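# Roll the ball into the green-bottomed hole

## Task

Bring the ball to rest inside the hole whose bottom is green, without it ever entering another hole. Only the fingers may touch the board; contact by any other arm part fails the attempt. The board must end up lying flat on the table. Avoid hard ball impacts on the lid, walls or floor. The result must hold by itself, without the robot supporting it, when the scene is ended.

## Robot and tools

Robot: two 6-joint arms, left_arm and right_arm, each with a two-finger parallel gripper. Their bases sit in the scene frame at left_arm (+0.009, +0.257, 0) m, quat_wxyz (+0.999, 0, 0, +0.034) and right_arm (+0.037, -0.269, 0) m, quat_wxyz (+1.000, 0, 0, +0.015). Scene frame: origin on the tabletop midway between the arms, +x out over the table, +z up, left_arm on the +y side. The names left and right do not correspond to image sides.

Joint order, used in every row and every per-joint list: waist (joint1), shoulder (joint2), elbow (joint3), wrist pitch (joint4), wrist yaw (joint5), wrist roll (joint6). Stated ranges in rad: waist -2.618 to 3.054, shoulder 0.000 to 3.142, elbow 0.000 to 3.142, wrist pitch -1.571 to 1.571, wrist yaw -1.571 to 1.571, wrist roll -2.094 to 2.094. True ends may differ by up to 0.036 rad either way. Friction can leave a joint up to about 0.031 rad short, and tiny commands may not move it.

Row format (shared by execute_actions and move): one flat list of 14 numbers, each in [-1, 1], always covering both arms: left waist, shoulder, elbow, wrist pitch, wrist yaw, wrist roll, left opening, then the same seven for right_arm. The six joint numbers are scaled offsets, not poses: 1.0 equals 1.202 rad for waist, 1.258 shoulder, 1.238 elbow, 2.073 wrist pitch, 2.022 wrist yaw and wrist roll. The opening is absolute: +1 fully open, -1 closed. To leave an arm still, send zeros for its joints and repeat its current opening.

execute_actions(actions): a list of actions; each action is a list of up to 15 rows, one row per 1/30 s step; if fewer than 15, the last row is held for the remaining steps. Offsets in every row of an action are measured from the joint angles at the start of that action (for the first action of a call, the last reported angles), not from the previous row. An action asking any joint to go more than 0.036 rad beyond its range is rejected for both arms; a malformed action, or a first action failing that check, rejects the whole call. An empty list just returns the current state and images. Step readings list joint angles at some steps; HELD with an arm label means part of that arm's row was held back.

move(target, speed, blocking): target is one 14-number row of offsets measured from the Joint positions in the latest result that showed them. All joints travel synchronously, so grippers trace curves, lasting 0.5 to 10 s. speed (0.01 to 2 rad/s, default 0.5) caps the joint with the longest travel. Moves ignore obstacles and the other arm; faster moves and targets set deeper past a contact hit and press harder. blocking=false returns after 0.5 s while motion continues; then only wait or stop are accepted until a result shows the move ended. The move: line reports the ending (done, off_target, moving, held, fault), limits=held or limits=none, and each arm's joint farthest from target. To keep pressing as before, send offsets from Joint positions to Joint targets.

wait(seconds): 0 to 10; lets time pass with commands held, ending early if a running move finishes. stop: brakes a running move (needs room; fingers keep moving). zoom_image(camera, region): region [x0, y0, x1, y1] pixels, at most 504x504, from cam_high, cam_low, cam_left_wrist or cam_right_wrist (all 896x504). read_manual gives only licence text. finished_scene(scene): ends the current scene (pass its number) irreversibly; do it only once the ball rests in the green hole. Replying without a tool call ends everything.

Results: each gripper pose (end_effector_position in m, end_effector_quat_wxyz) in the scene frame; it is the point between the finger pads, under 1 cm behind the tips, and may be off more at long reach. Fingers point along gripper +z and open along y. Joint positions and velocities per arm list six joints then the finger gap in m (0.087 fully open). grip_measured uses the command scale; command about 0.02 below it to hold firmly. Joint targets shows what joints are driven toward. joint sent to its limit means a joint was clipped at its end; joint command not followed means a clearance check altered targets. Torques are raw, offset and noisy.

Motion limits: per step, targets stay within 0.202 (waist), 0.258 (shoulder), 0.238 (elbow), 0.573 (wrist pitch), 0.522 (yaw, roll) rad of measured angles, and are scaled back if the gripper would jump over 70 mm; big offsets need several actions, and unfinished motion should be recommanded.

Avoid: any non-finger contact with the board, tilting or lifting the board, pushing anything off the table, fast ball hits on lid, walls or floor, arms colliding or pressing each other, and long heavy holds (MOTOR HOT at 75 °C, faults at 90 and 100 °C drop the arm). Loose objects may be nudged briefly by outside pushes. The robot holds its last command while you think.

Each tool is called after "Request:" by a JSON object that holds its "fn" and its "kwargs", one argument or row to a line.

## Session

Request:
{"fn": "execute_actions", "kwargs": {
  "actions": []
}}

Scene clock: 0.00 s.
left_arm: end_effector_position=(+0.3943, +0.1368, +0.2531) grip_measured=+0.984 end_effector_quat_wxyz=(+0.702, +0.536, +0.401, -0.242) | right_arm: end_effector_position=(+0.4808, -0.6397, +0.2518) grip_measured=+0.992 end_effector_quat_wxyz=(+0.657, +0.666, +0.173, +0.306)
Joint names: [waist, shoulder, elbow, wrist pitch, wrist yaw, wrist roll]
Joint positions: left_arm=[0.068 1.653 0.8   1.389 1.367 0.069 0.087] | right_arm=[-0.745  1.916  1.132  0.837  0.165  1.743  0.087]
Joint velocities: left_arm=[ 0.007  0.002 -0.022 -0.022 -0.037  0.007  0.   ] | right_arm=[-0.002  0.012  0.012  0.051 -0.051  0.051 -0.   ]
Joint torques (N m, as the arm reports them, + toward a larger angle): no reading
Motor temperatures (°C, as the motors report them): left_arm=[27 32 32 30 28 25] | right_arm=[26 34 31 29 29 25]
Joint targets: left_arm=[0.068 1.653 0.800 1.389 1.367 0.069] | right_arm=[-0.745 1.916 1.132 0.837 0.165 1.743]

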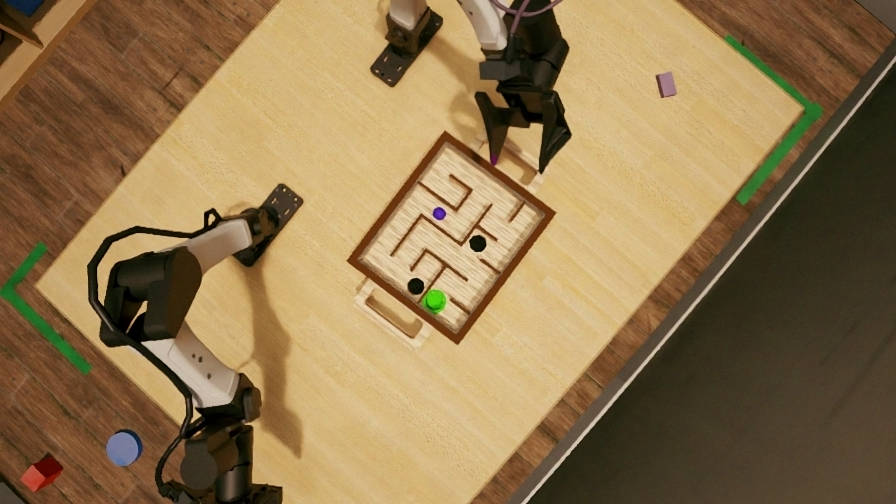

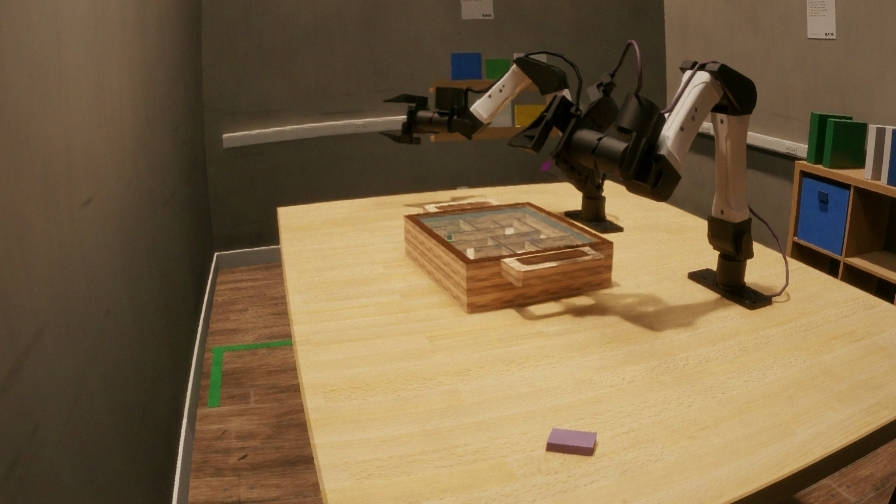

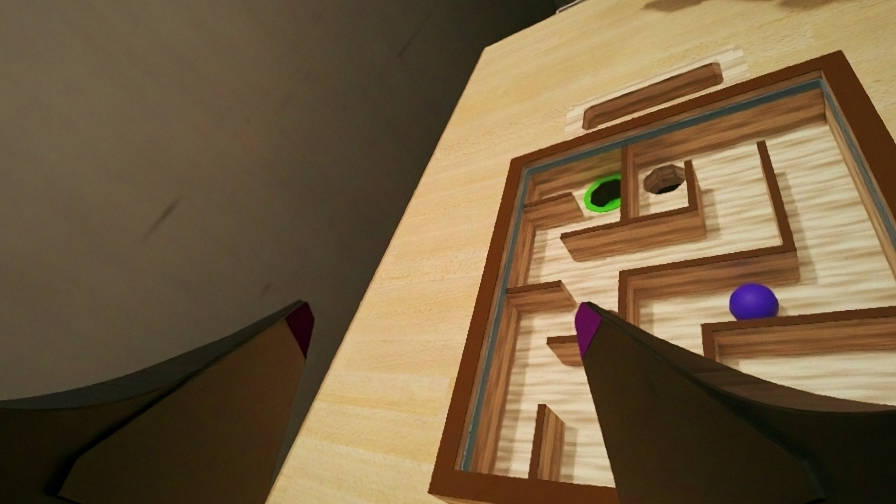

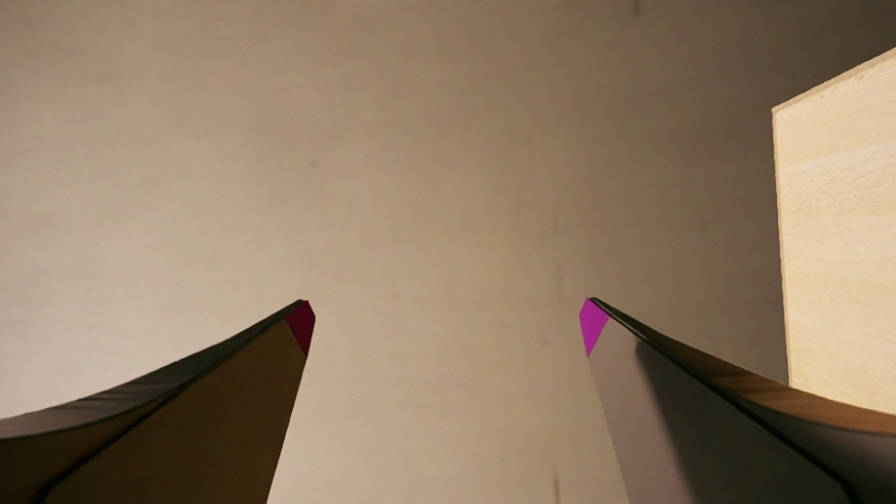

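Request:
{"fn": "zoom_image", "kwargs": {
  "camera": "cam_high",
  "region": [335, 120, 575, 360]
}}

Region (335, 120, 575, 360) of cam_high's 896x504 image, scaled by 2.100, with more detail than that image has.

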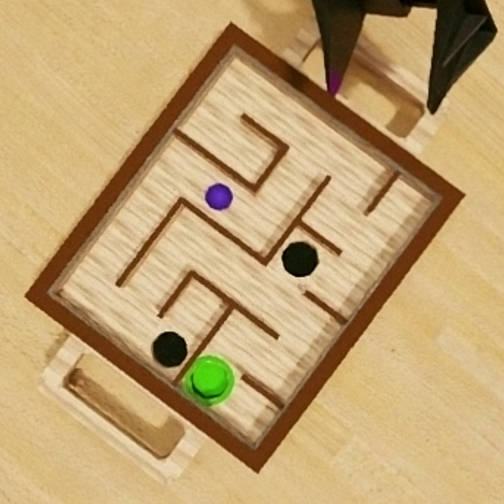

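Request:
{"fn": "move", "kwargs": {
  "target": [-0.2,0.25,0.8,-1,-0.676,-0.12,0.1,0.64,0.04,0.53,-0.75,-0.082,-0.875,0.1],
  "speed": 1.2
}}

Request:
{"fn": "move", "kwargs": {
  "target": [0,0,0,-0.28,0,0,0.1,0,0,0,-0.265,0,0,0.1],
  "speed": 0.8
}}

Scene clock: 28.53 s.
left_arm: end_effector_position=(+0.5090, +0.2007, +0.1582) grip_measured=+0.100 end_effector_quat_wxyz=(+0.349, -0.030, +0.935, -0.049) | right_arm: end_effector_position=(+0.5335, -0.2446, +0.1634) grip_measured=+0.100 end_effector_quat_wxyz=(+0.349, -0.033, +0.937, +0.004)
Joint names: [waist, shoulder, elbow, wrist pitch, wrist yaw, wrist roll]
Joint positions: left_arm=[-0.163  1.95   1.765 -0.665  0.008 -0.163  0.048] | right_arm=[ 0.023  1.936  1.773 -0.695  0.005 -0.02   0.048]
Joint velocities: left_arm=[-0.002 -0.007  0.007  0.066  0.037  0.037  0.   ] | right_arm=[-0.002 -0.012 -0.012 -0.081 -0.051 -0.125 -0.001]
Joint torques (N m, as the arm reports them, + toward a larger angle): left_arm=[ -0.58 -10.13  10.85   1.44  -0.1   -0.08] | right_arm=[  0.13 -10.44   9.37   1.31  -0.04   0.  ]
Motor temperatures (°C, as the motors report them): left_arm=[27 35 34 31 29 25] | right_arm=[26 42 33 35 29 25]
Joint targets: left_arm=[-0.172 1.967 1.790 -0.684 0.000 -0.174] | right_arm=[0.025 1.967 1.788 -0.718 -0.000 -0.026]
move: off_target (left_arm, right_arm); limits=none; left_arm: farthest joint: the elbow, 0.026 radians from its target (0.991 radians at the start); right_arm: farthest joint: the shoulder, 0.030 radians from its target (0.050 radians at the start)

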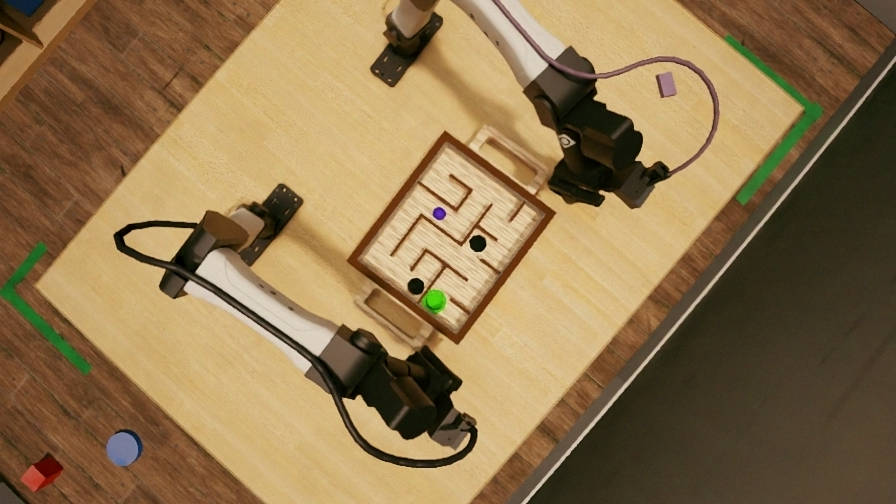

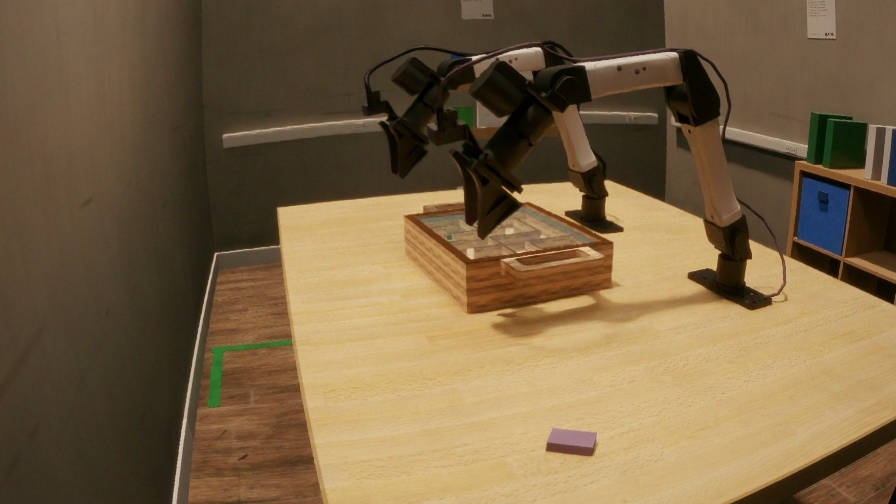

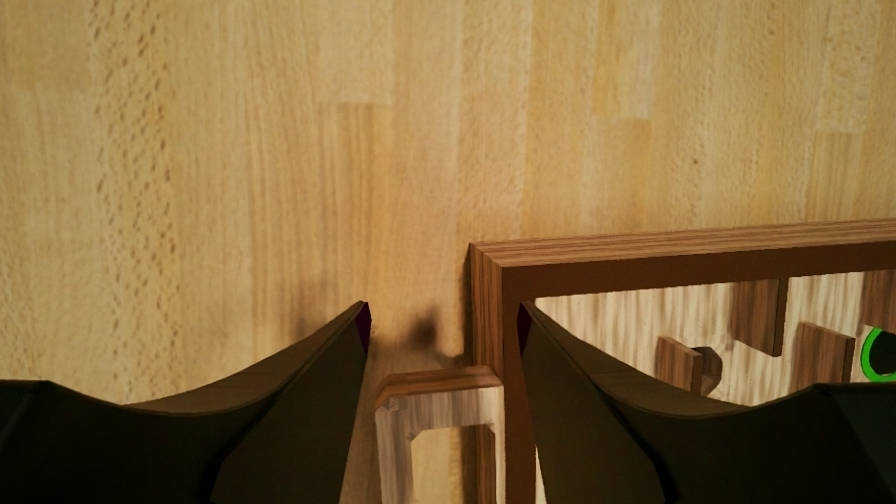

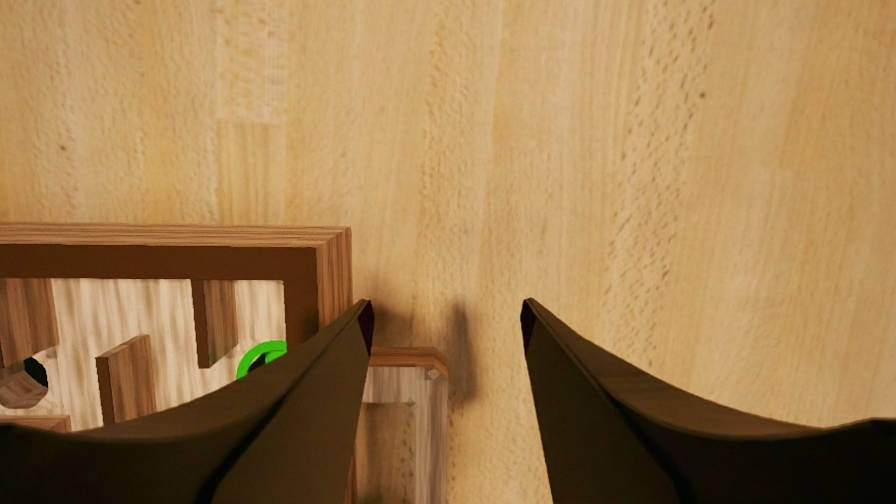

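Scene clock: 30.10 s.
left_arm: end_effector_position=(+0.3743, +0.2138, +0.1199) grip_measured=+0.100 end_effector_quat_wxyz=(+0.077, -0.033, +0.996, -0.014) | right_arm: end_effector_position=(+0.4061, -0.2513, +0.1265) grip_measured=+0.100 end_effector_quat_wxyz=(+0.091, -0.036, +0.995, -0.001)
Joint names: [waist, shoulder, elbow, wrist pitch, wrist yaw, wrist roll]
Joint positions: left_arm=[-0.163  1.95   1.765 -1.229  0.008 -0.163  0.048] | right_arm=[ 0.023  1.936  1.773 -1.226  0.005 -0.02   0.048]
Joint velocities: left_arm=[-0.017  0.002  0.002 -0.007  0.007 -0.037  0.001] | right_arm=[-0.022 -0.012 -0.007 -0.022 -0.095 -0.007 -0.   ]
Joint torques (N m, as the arm reports them, + toward a larger angle): left_arm=[  0.18 -10.67   7.79   0.6    0.04   0.02] | right_arm=[ -0.25 -12.17   7.45   0.58   0.04   0.1 ]
Motor temperatures (°C, as the motors report them): left_arm=[27 35 34 31 28 25] | right_arm=[26 42 33 35 29 25]
Joint targets: left_arm=[-0.163 1.950 1.765 -1.246 0.008 -0.163] | right_arm=[0.023 1.936 1.773 -1.245 0.005 -0.020]
move: done; limits=none; left_arm: farthest joint: the wrist pitch, 0.016 radians from its target (0.580 radians at the start); right_arm: farthest joint: the wrist pitch, 0.018 radians from its target (0.549 radians at the start)

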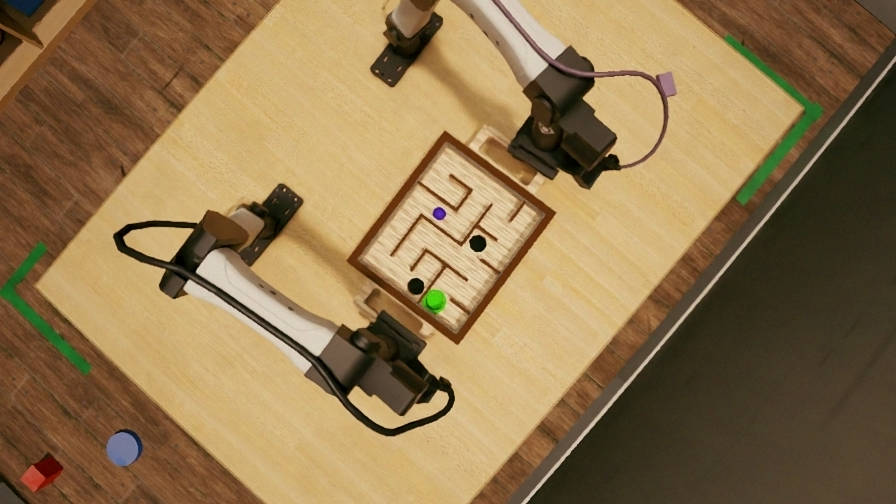

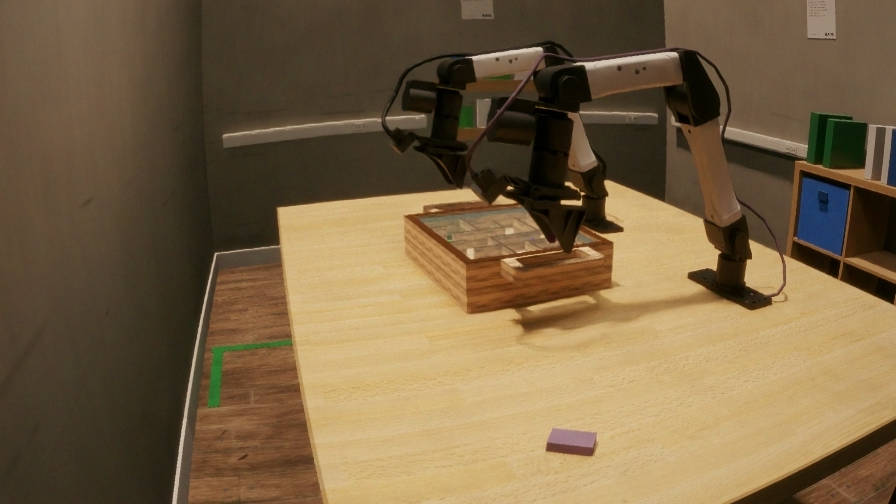

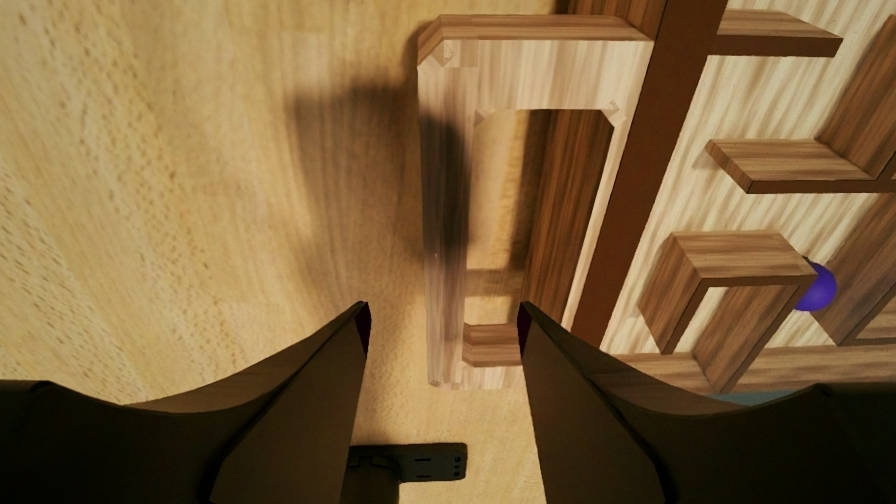

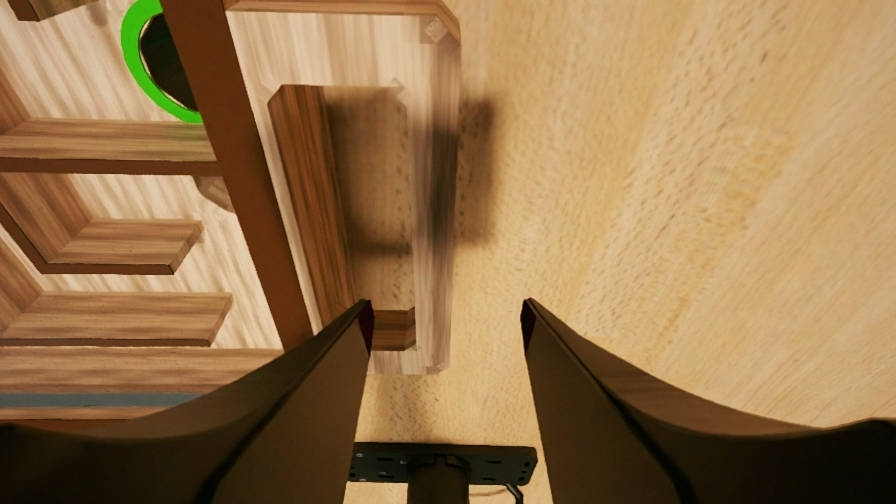

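Request:
{"fn": "move", "kwargs": {
  "target": [0,0,-0.195,0.093,0,0,-0.05,0.02,0,-0.213,0.11,0,0,-0.05],
  "speed": 0.3
}}

Request:
{"fn": "zoom_image", "kwargs": {
  "camera": "cam_low",
  "region": [400, 160, 660, 320]
}}

Scene clock: 38.20 s.
left_arm: end_effector_position=(+0.3625, +0.2149, +0.0661) grip_measured=-0.050 end_effector_quat_wxyz=(+0.060, -0.033, +0.998, -0.012) | right_arm: end_effector_position=(+0.3982, -0.2469, +0.0662) grip_measured=-0.050 end_effector_quat_wxyz=(+0.081, -0.043, +0.996, -0.000)
Joint names: [waist, shoulder, elbow, wrist pitch, wrist yaw, wrist roll]
Joint positions: left_arm=[-0.163  1.95   1.55  -1.05   0.008 -0.163  0.042] | right_arm=[ 0.037  1.936  1.533 -1.006  0.005 -0.02   0.042]
Joint velocities: left_arm=[ 0.012 -0.017  0.007  0.022 -0.022 -0.037 -0.   ] | right_arm=[-0.002 -0.002  0.007  0.037 -0.037 -0.007 -0.   ]
Joint torques (N m, as the arm reports them, + toward a larger angle): left_arm=[  0.18 -10.59   5.54   0.85   0.04   0.02] | right_arm=[  0.6  -11.9    5.74   0.81  -0.02   0.04]
Motor temperatures (°C, as the motors report them): left_arm=[27 37 35 31 28 25] | right_arm=[26 44 33 33 29 25]
Joint targets: left_arm=[-0.163 1.950 1.523 -1.036 0.008 -0.163] | right_arm=[0.047 1.936 1.510 -0.998 0.005 -0.020]
move: off_target (left_arm, right_arm); limits=none; left_arm: farthest joint: the elbow, 0.026 radians from its target (0.241 radians at the start); right_arm: farthest joint: the elbow, 0.024 radians from its target (0.264 radians at the start)

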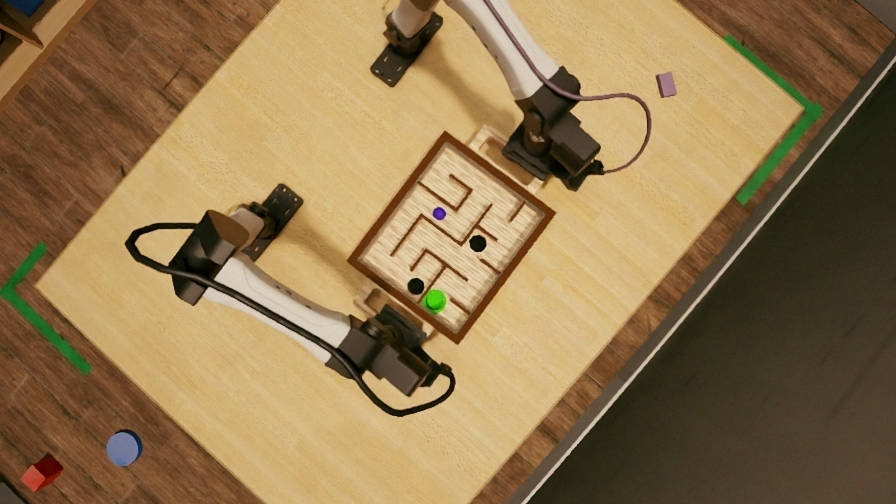

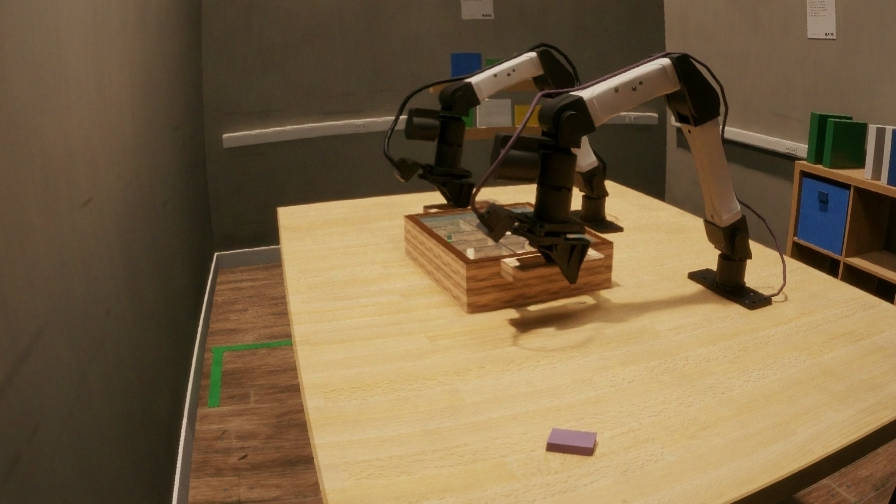

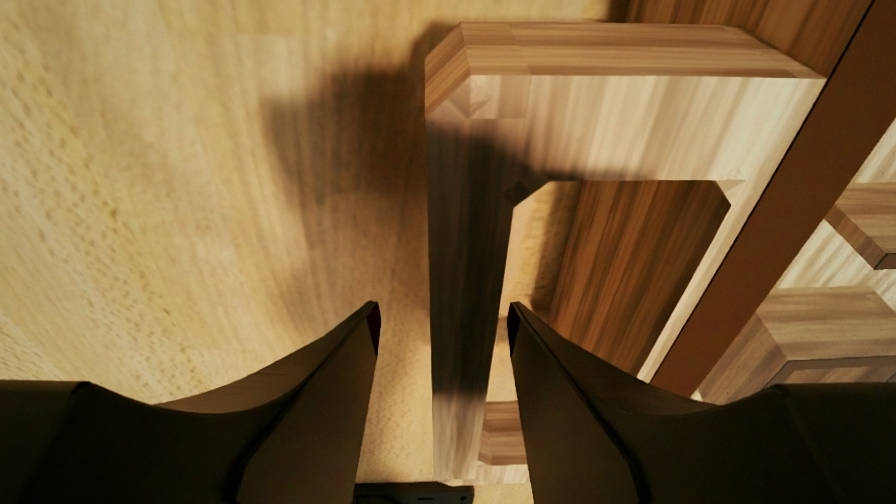

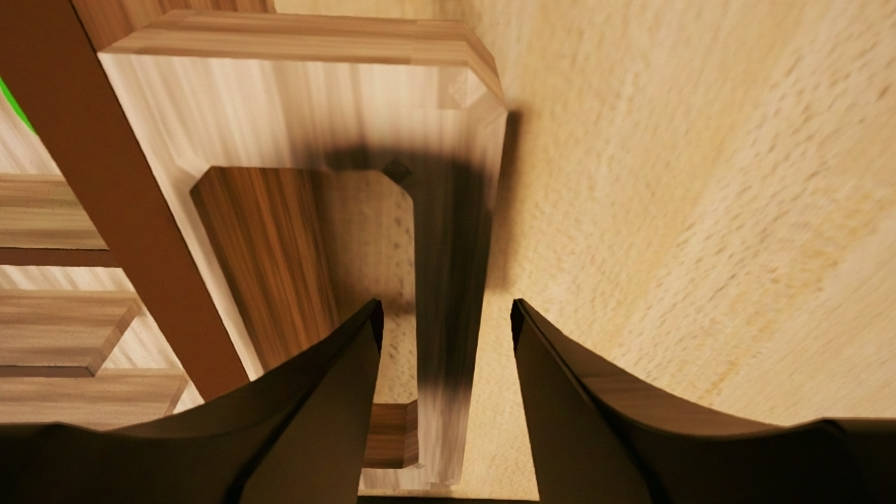

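Region (400, 160, 660, 320) of cam_low's 896x504 image, scaled by 1.938, with more detail than that image has; it fills the top 310 rows of this view, and the rest is white.

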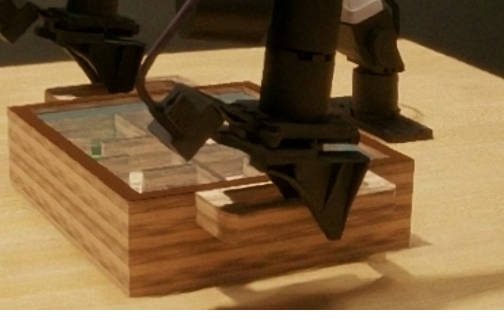

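Request:
{"fn": "execute_actions", "kwargs": {
  "actions": [
    [[-0.02,0,0,0,0,0,-0.2,0,0,0,0,0,0.018,-0.2],[-0.02,0,0,0,0,0,-0.3,0,0,0,0,0,0.018,-0.3],[-0.02,0,0,0,0,0,-0.35,0,0,0,0,0,0.018,-0.4],[-0.02,0,0,0,0,0,-0.4,0,0,0,0,0,0.018,-0.45],[-0.02,0,0,0,0,0,-0.45,0,0,0,0,0,0.018,-0.5],[-0.02,0,0,0,0,0,-0.5,0,0,0,0,0,0.018,-0.54],[-0.02,0,0,0,0,0,-0.55,0,0,0,0,0,0.018,-0.58],[-0.02,0,0,0,0,0,-0.6,0,0,0,0,0,0.018,-0.61],[-0.02,0,0,0,0,0,-0.64,0,0,0,0,0,0.018,-0.64],[-0.02,0,0,0,0,0,-0.67,0,0,0,0,0,0.018,-0.67],[-0.02,0,0,0,0,0,-0.7,0,0,0,0,0,0.018,-0.7],[-0.02,0,0,0,0,0,-0.76,0,0,0,0,0,0.018,-0.76]]
  ]
}}

Request:
{"fn": "move", "kwargs": {
  "target": [0,-0.016,0.15,-0.055,0,0,-0.76,0,0,0.11,-0.035,0,0,-0.76],
  "speed": 0.13
}}

Request:
{"fn": "wait", "kwargs": {
  "seconds": 4
}}

Scene clock: 49.83 s.
left_arm: end_effector_position=(+0.3619, +0.2109, +0.0661) grip_measured=-0.651 end_effector_quat_wxyz=(+0.060, -0.026, +0.998, -0.007) | right_arm: end_effector_position=(+0.3983, -0.2464, +0.0661) grip_measured=-0.646 end_effector_quat_wxyz=(+0.081, -0.026, +0.996, -0.001)
Joint names: [waist, shoulder, elbow, wrist pitch, wrist yaw, wrist roll]
Joint positions: left_arm=[-0.179  1.95   1.55  -1.05  -0.002 -0.163  0.015] | right_arm=[ 0.037  1.936  1.533 -1.006  0.009  0.012  0.015]
Joint velocities: left_arm=[ 0.007 -0.002  0.002  0.022  0.007 -0.081 -0.001] | right_arm=[-0.012  0.007 -0.002 -0.007 -0.007 -0.022 -0.   ]
Joint torques (N m, as the arm reports them, + toward a larger angle): left_arm=[ -0.44 -10.59   7.71   0.66   0.12   0.  ] | right_arm=[ -0.13 -12.12   7.41   0.73  -0.07   0.06]
Motor temperatures (°C, as the motors report them): left_arm=[27 38 35 31 28 25] | right_arm=[26 45 33 32 29 25]
Joint targets: left_arm=[-0.187 1.950 1.550 -1.050 0.008 -0.164] | right_arm=[0.037 1.936 1.533 -1.006 0.005 0.017]
Step readings (joint positions):
0: left_arm=[-0.163 1.950 1.550 -1.049 0.008 -0.163] | right_arm=[0.037 1.936 1.533 -1.006 0.005 -0.020]
1: left_arm=[-0.165 1.950 1.550 -1.049 0.008 -0.163] | right_arm=[0.037 1.936 1.533 -1.006 0.005 -0.015]
2: left_arm=[-0.167 1.950 1.550 -1.049 0.008 -0.163] | right_arm=[0.037 1.936 1.533 -1.006 0.005 -0.010]
4: left_arm=[-0.174 1.950 1.550 -1.049 0.008 -0.163] | right_arm=[0.037 1.936 1.533 -1.006 0.005 -0.002]
8: left_arm=[-0.179 1.950 1.550 -1.049 0.006 -0.163] | right_arm=[0.037 1.936 1.533 -1.006 0.005 0.006]
15: Joint positions above

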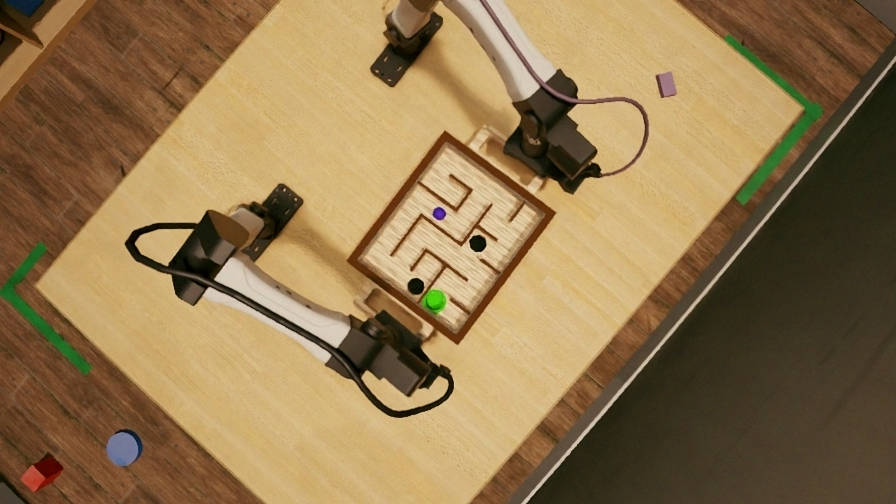

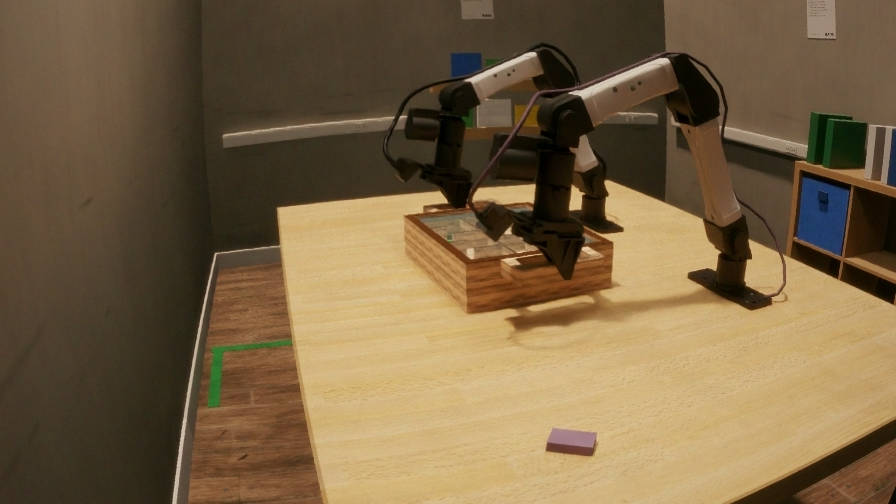

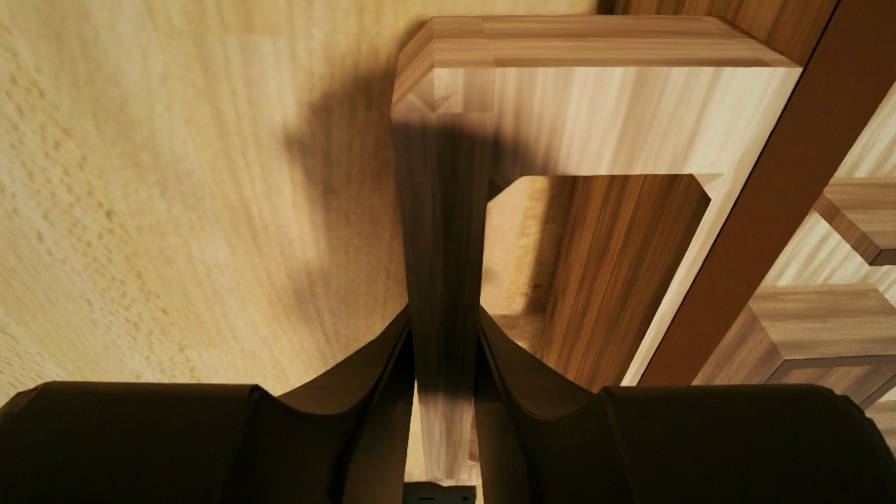

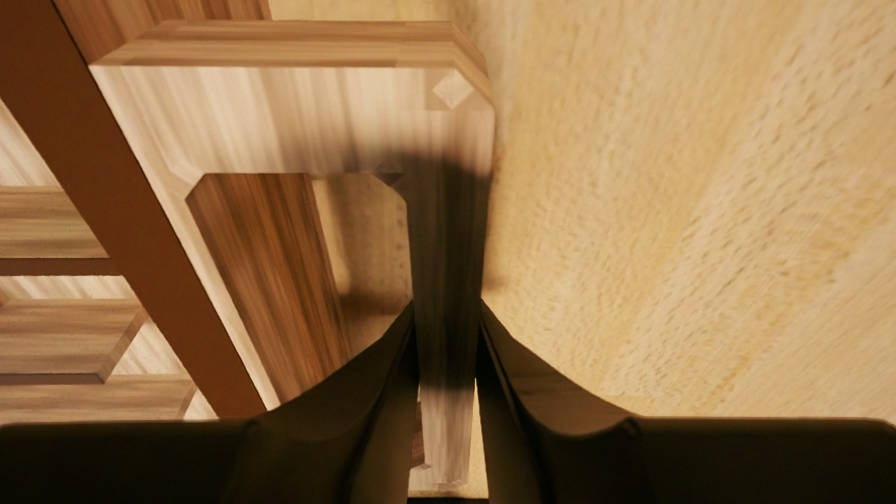

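Scene clock: 51.80 s.
left_arm: end_effector_position=(+0.3734, +0.2138, +0.1000) grip_measured=-0.651 end_effector_quat_wxyz=(+0.077, -0.026, +0.997, +0.002) | right_arm: end_effector_position=(+0.4108, -0.2436, +0.0919) grip_measured=-0.646 end_effector_quat_wxyz=(+0.100, -0.026, +0.995, +0.005)
Joint names: [waist, shoulder, elbow, wrist pitch, wrist yaw, wrist roll]
Joint positions: left_arm=[-0.179  1.95   1.686 -1.155 -0.025 -0.163  0.015] | right_arm=[ 0.037  1.936  1.635 -1.069 -0.001  0.015  0.015]
Joint velocities: left_arm=[ 0.022 -0.002  0.002 -0.037  0.022 -0.081  0.   ] | right_arm=[-0.002 -0.002 -0.007 -0.051 -0.022  0.051 -0.001]
Joint torques (N m, as the arm reports them, + toward a larger angle): left_arm=[  0.18 -12.33  11.76   0.64   0.28   0.01] | right_arm=[ -0.11 -12.19  10.01   0.73   0.11  -0.05]
Motor temperatures (°C, as the motors report them): left_arm=[27 39 35 31 28 25] | right_arm=[26 45 34 32 29 25]
Joint targets: left_arm=[-0.179 1.929 1.735 -1.164 -0.002 -0.163] | right_arm=[0.037 1.936 1.669 -1.078 0.009 0.012]
move: off_target (left_arm, right_arm); limits=none; left_arm: farthest joint: the elbow, 0.049 radians from its target (0.186 radians at the start); right_arm: farthest joint: the elbow, 0.034 radians from its target (0.136 radians at the start)

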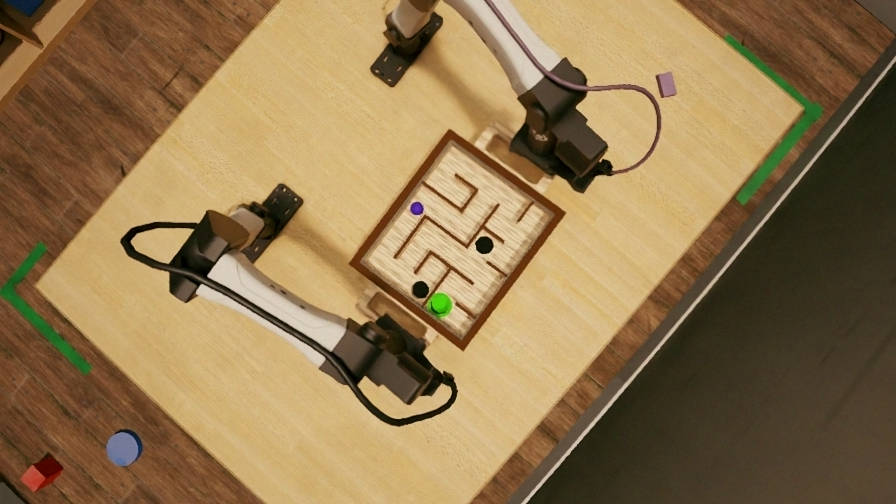

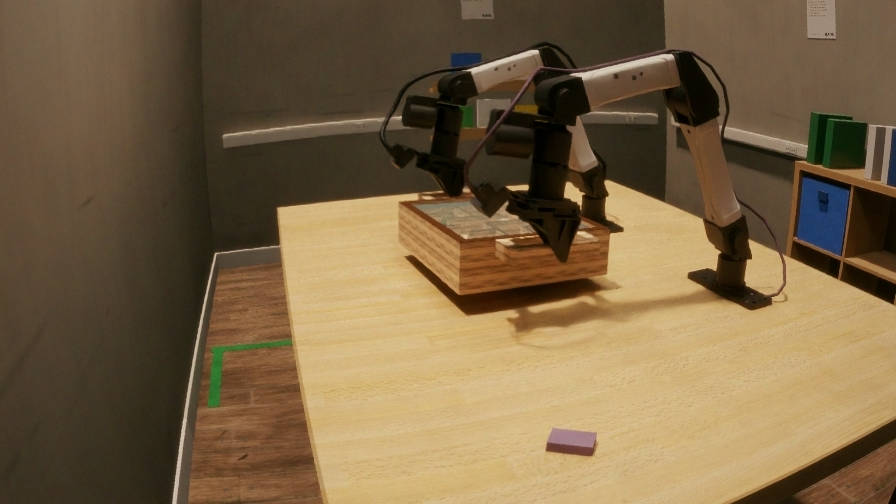

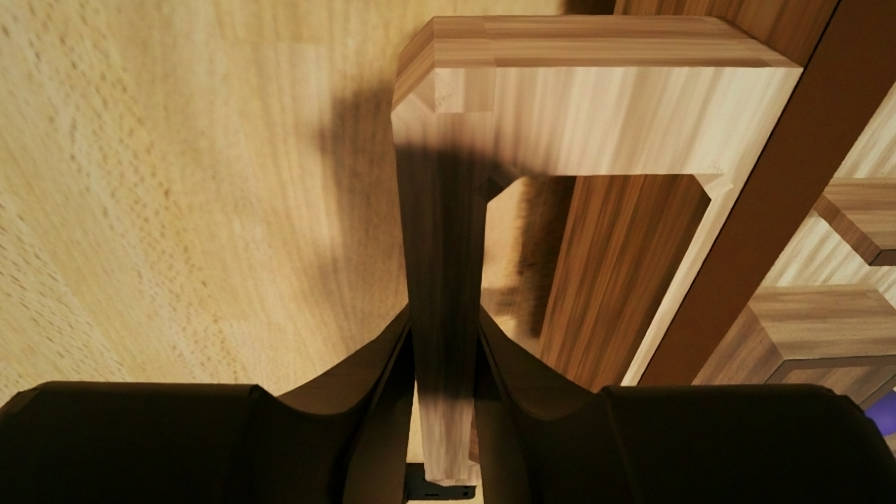

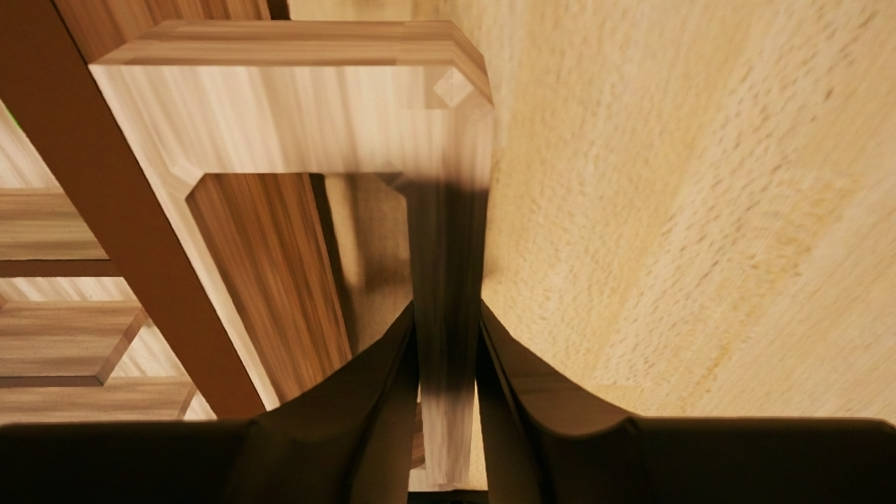

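Scene clock: 55.80 s.
left_arm: end_effector_position=(+0.3734, +0.2138, +0.1000) grip_measured=-0.651 end_effector_quat_wxyz=(+0.077, -0.026, +0.997, +0.002) | right_arm: end_effector_position=(+0.4108, -0.2435, +0.0919) grip_measured=-0.646 end_effector_quat_wxyz=(+0.100, -0.026, +0.995, +0.005)
Joint names: [waist, shoulder, elbow, wrist pitch, wrist yaw, wrist roll]
Joint positions: left_arm=[-0.179  1.95   1.686 -1.155 -0.025 -0.163  0.015] | right_arm=[ 0.037  1.936  1.635 -1.069 -0.002  0.015  0.015]
Joint velocities: left_arm=[-0.007  0.007  0.012 -0.051  0.051  0.022 -0.   ] | right_arm=[ 0.002 -0.007 -0.002  0.022  0.051  0.022 -0.001]
Joint torques (N m, as the arm reports them, + toward a larger angle): left_arm=[  0.19 -12.28  11.8    0.63   0.28   0.02] | right_arm=[  0.02 -12.48  10.     0.8    0.13   0.04]
Motor temperatures (°C, as the motors report them): left_arm=[27 40 36 31 28 25] | right_arm=[26 46 34 32 29 25]
Joint targets: left_arm=[-0.179 1.929 1.735 -1.164 -0.002 -0.163] | right_arm=[0.037 1.936 1.669 -1.078 0.009 0.012]
wait: 4.00 s; at rest by 0.17 s

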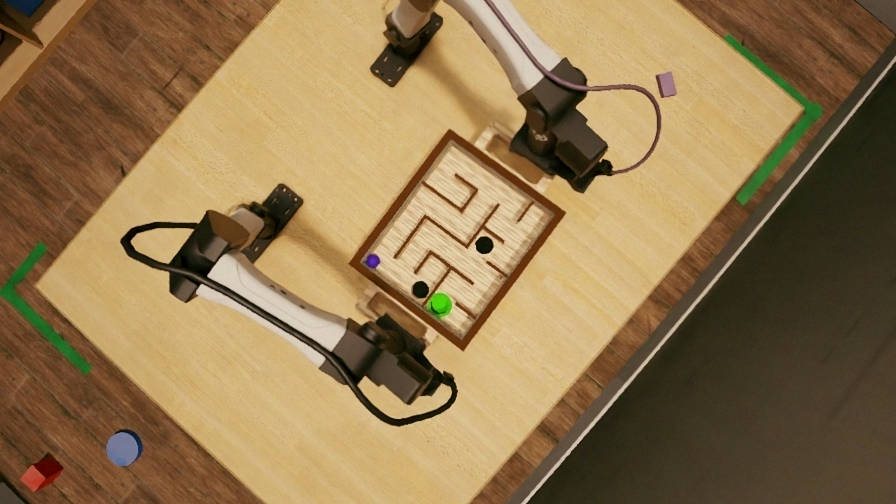

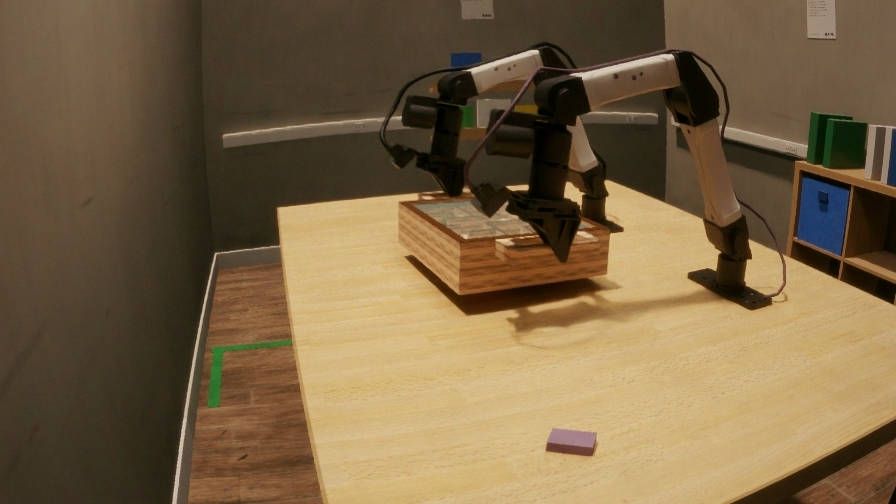

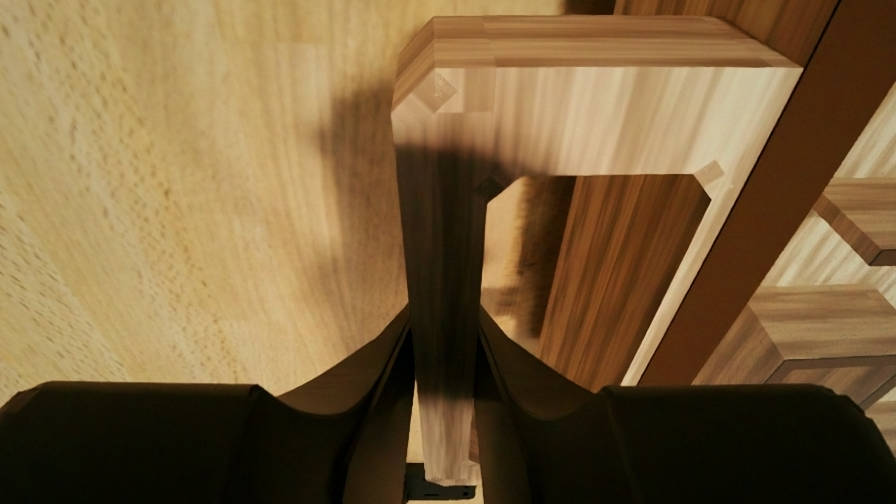

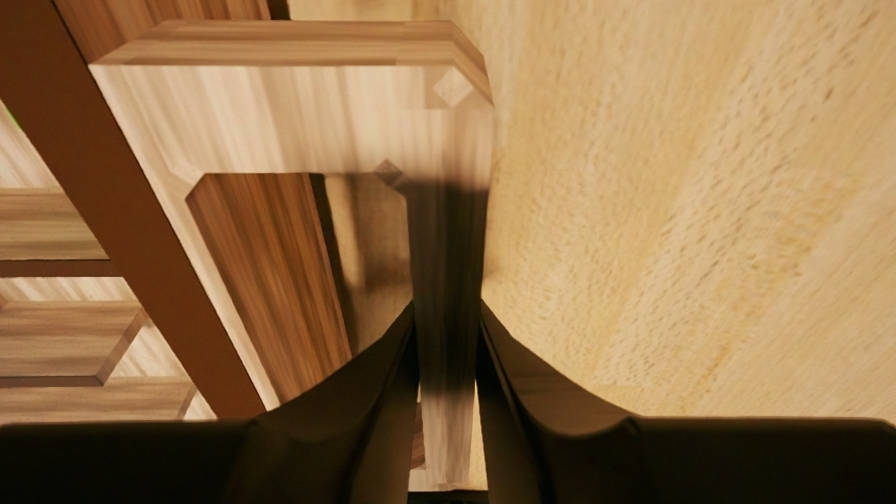

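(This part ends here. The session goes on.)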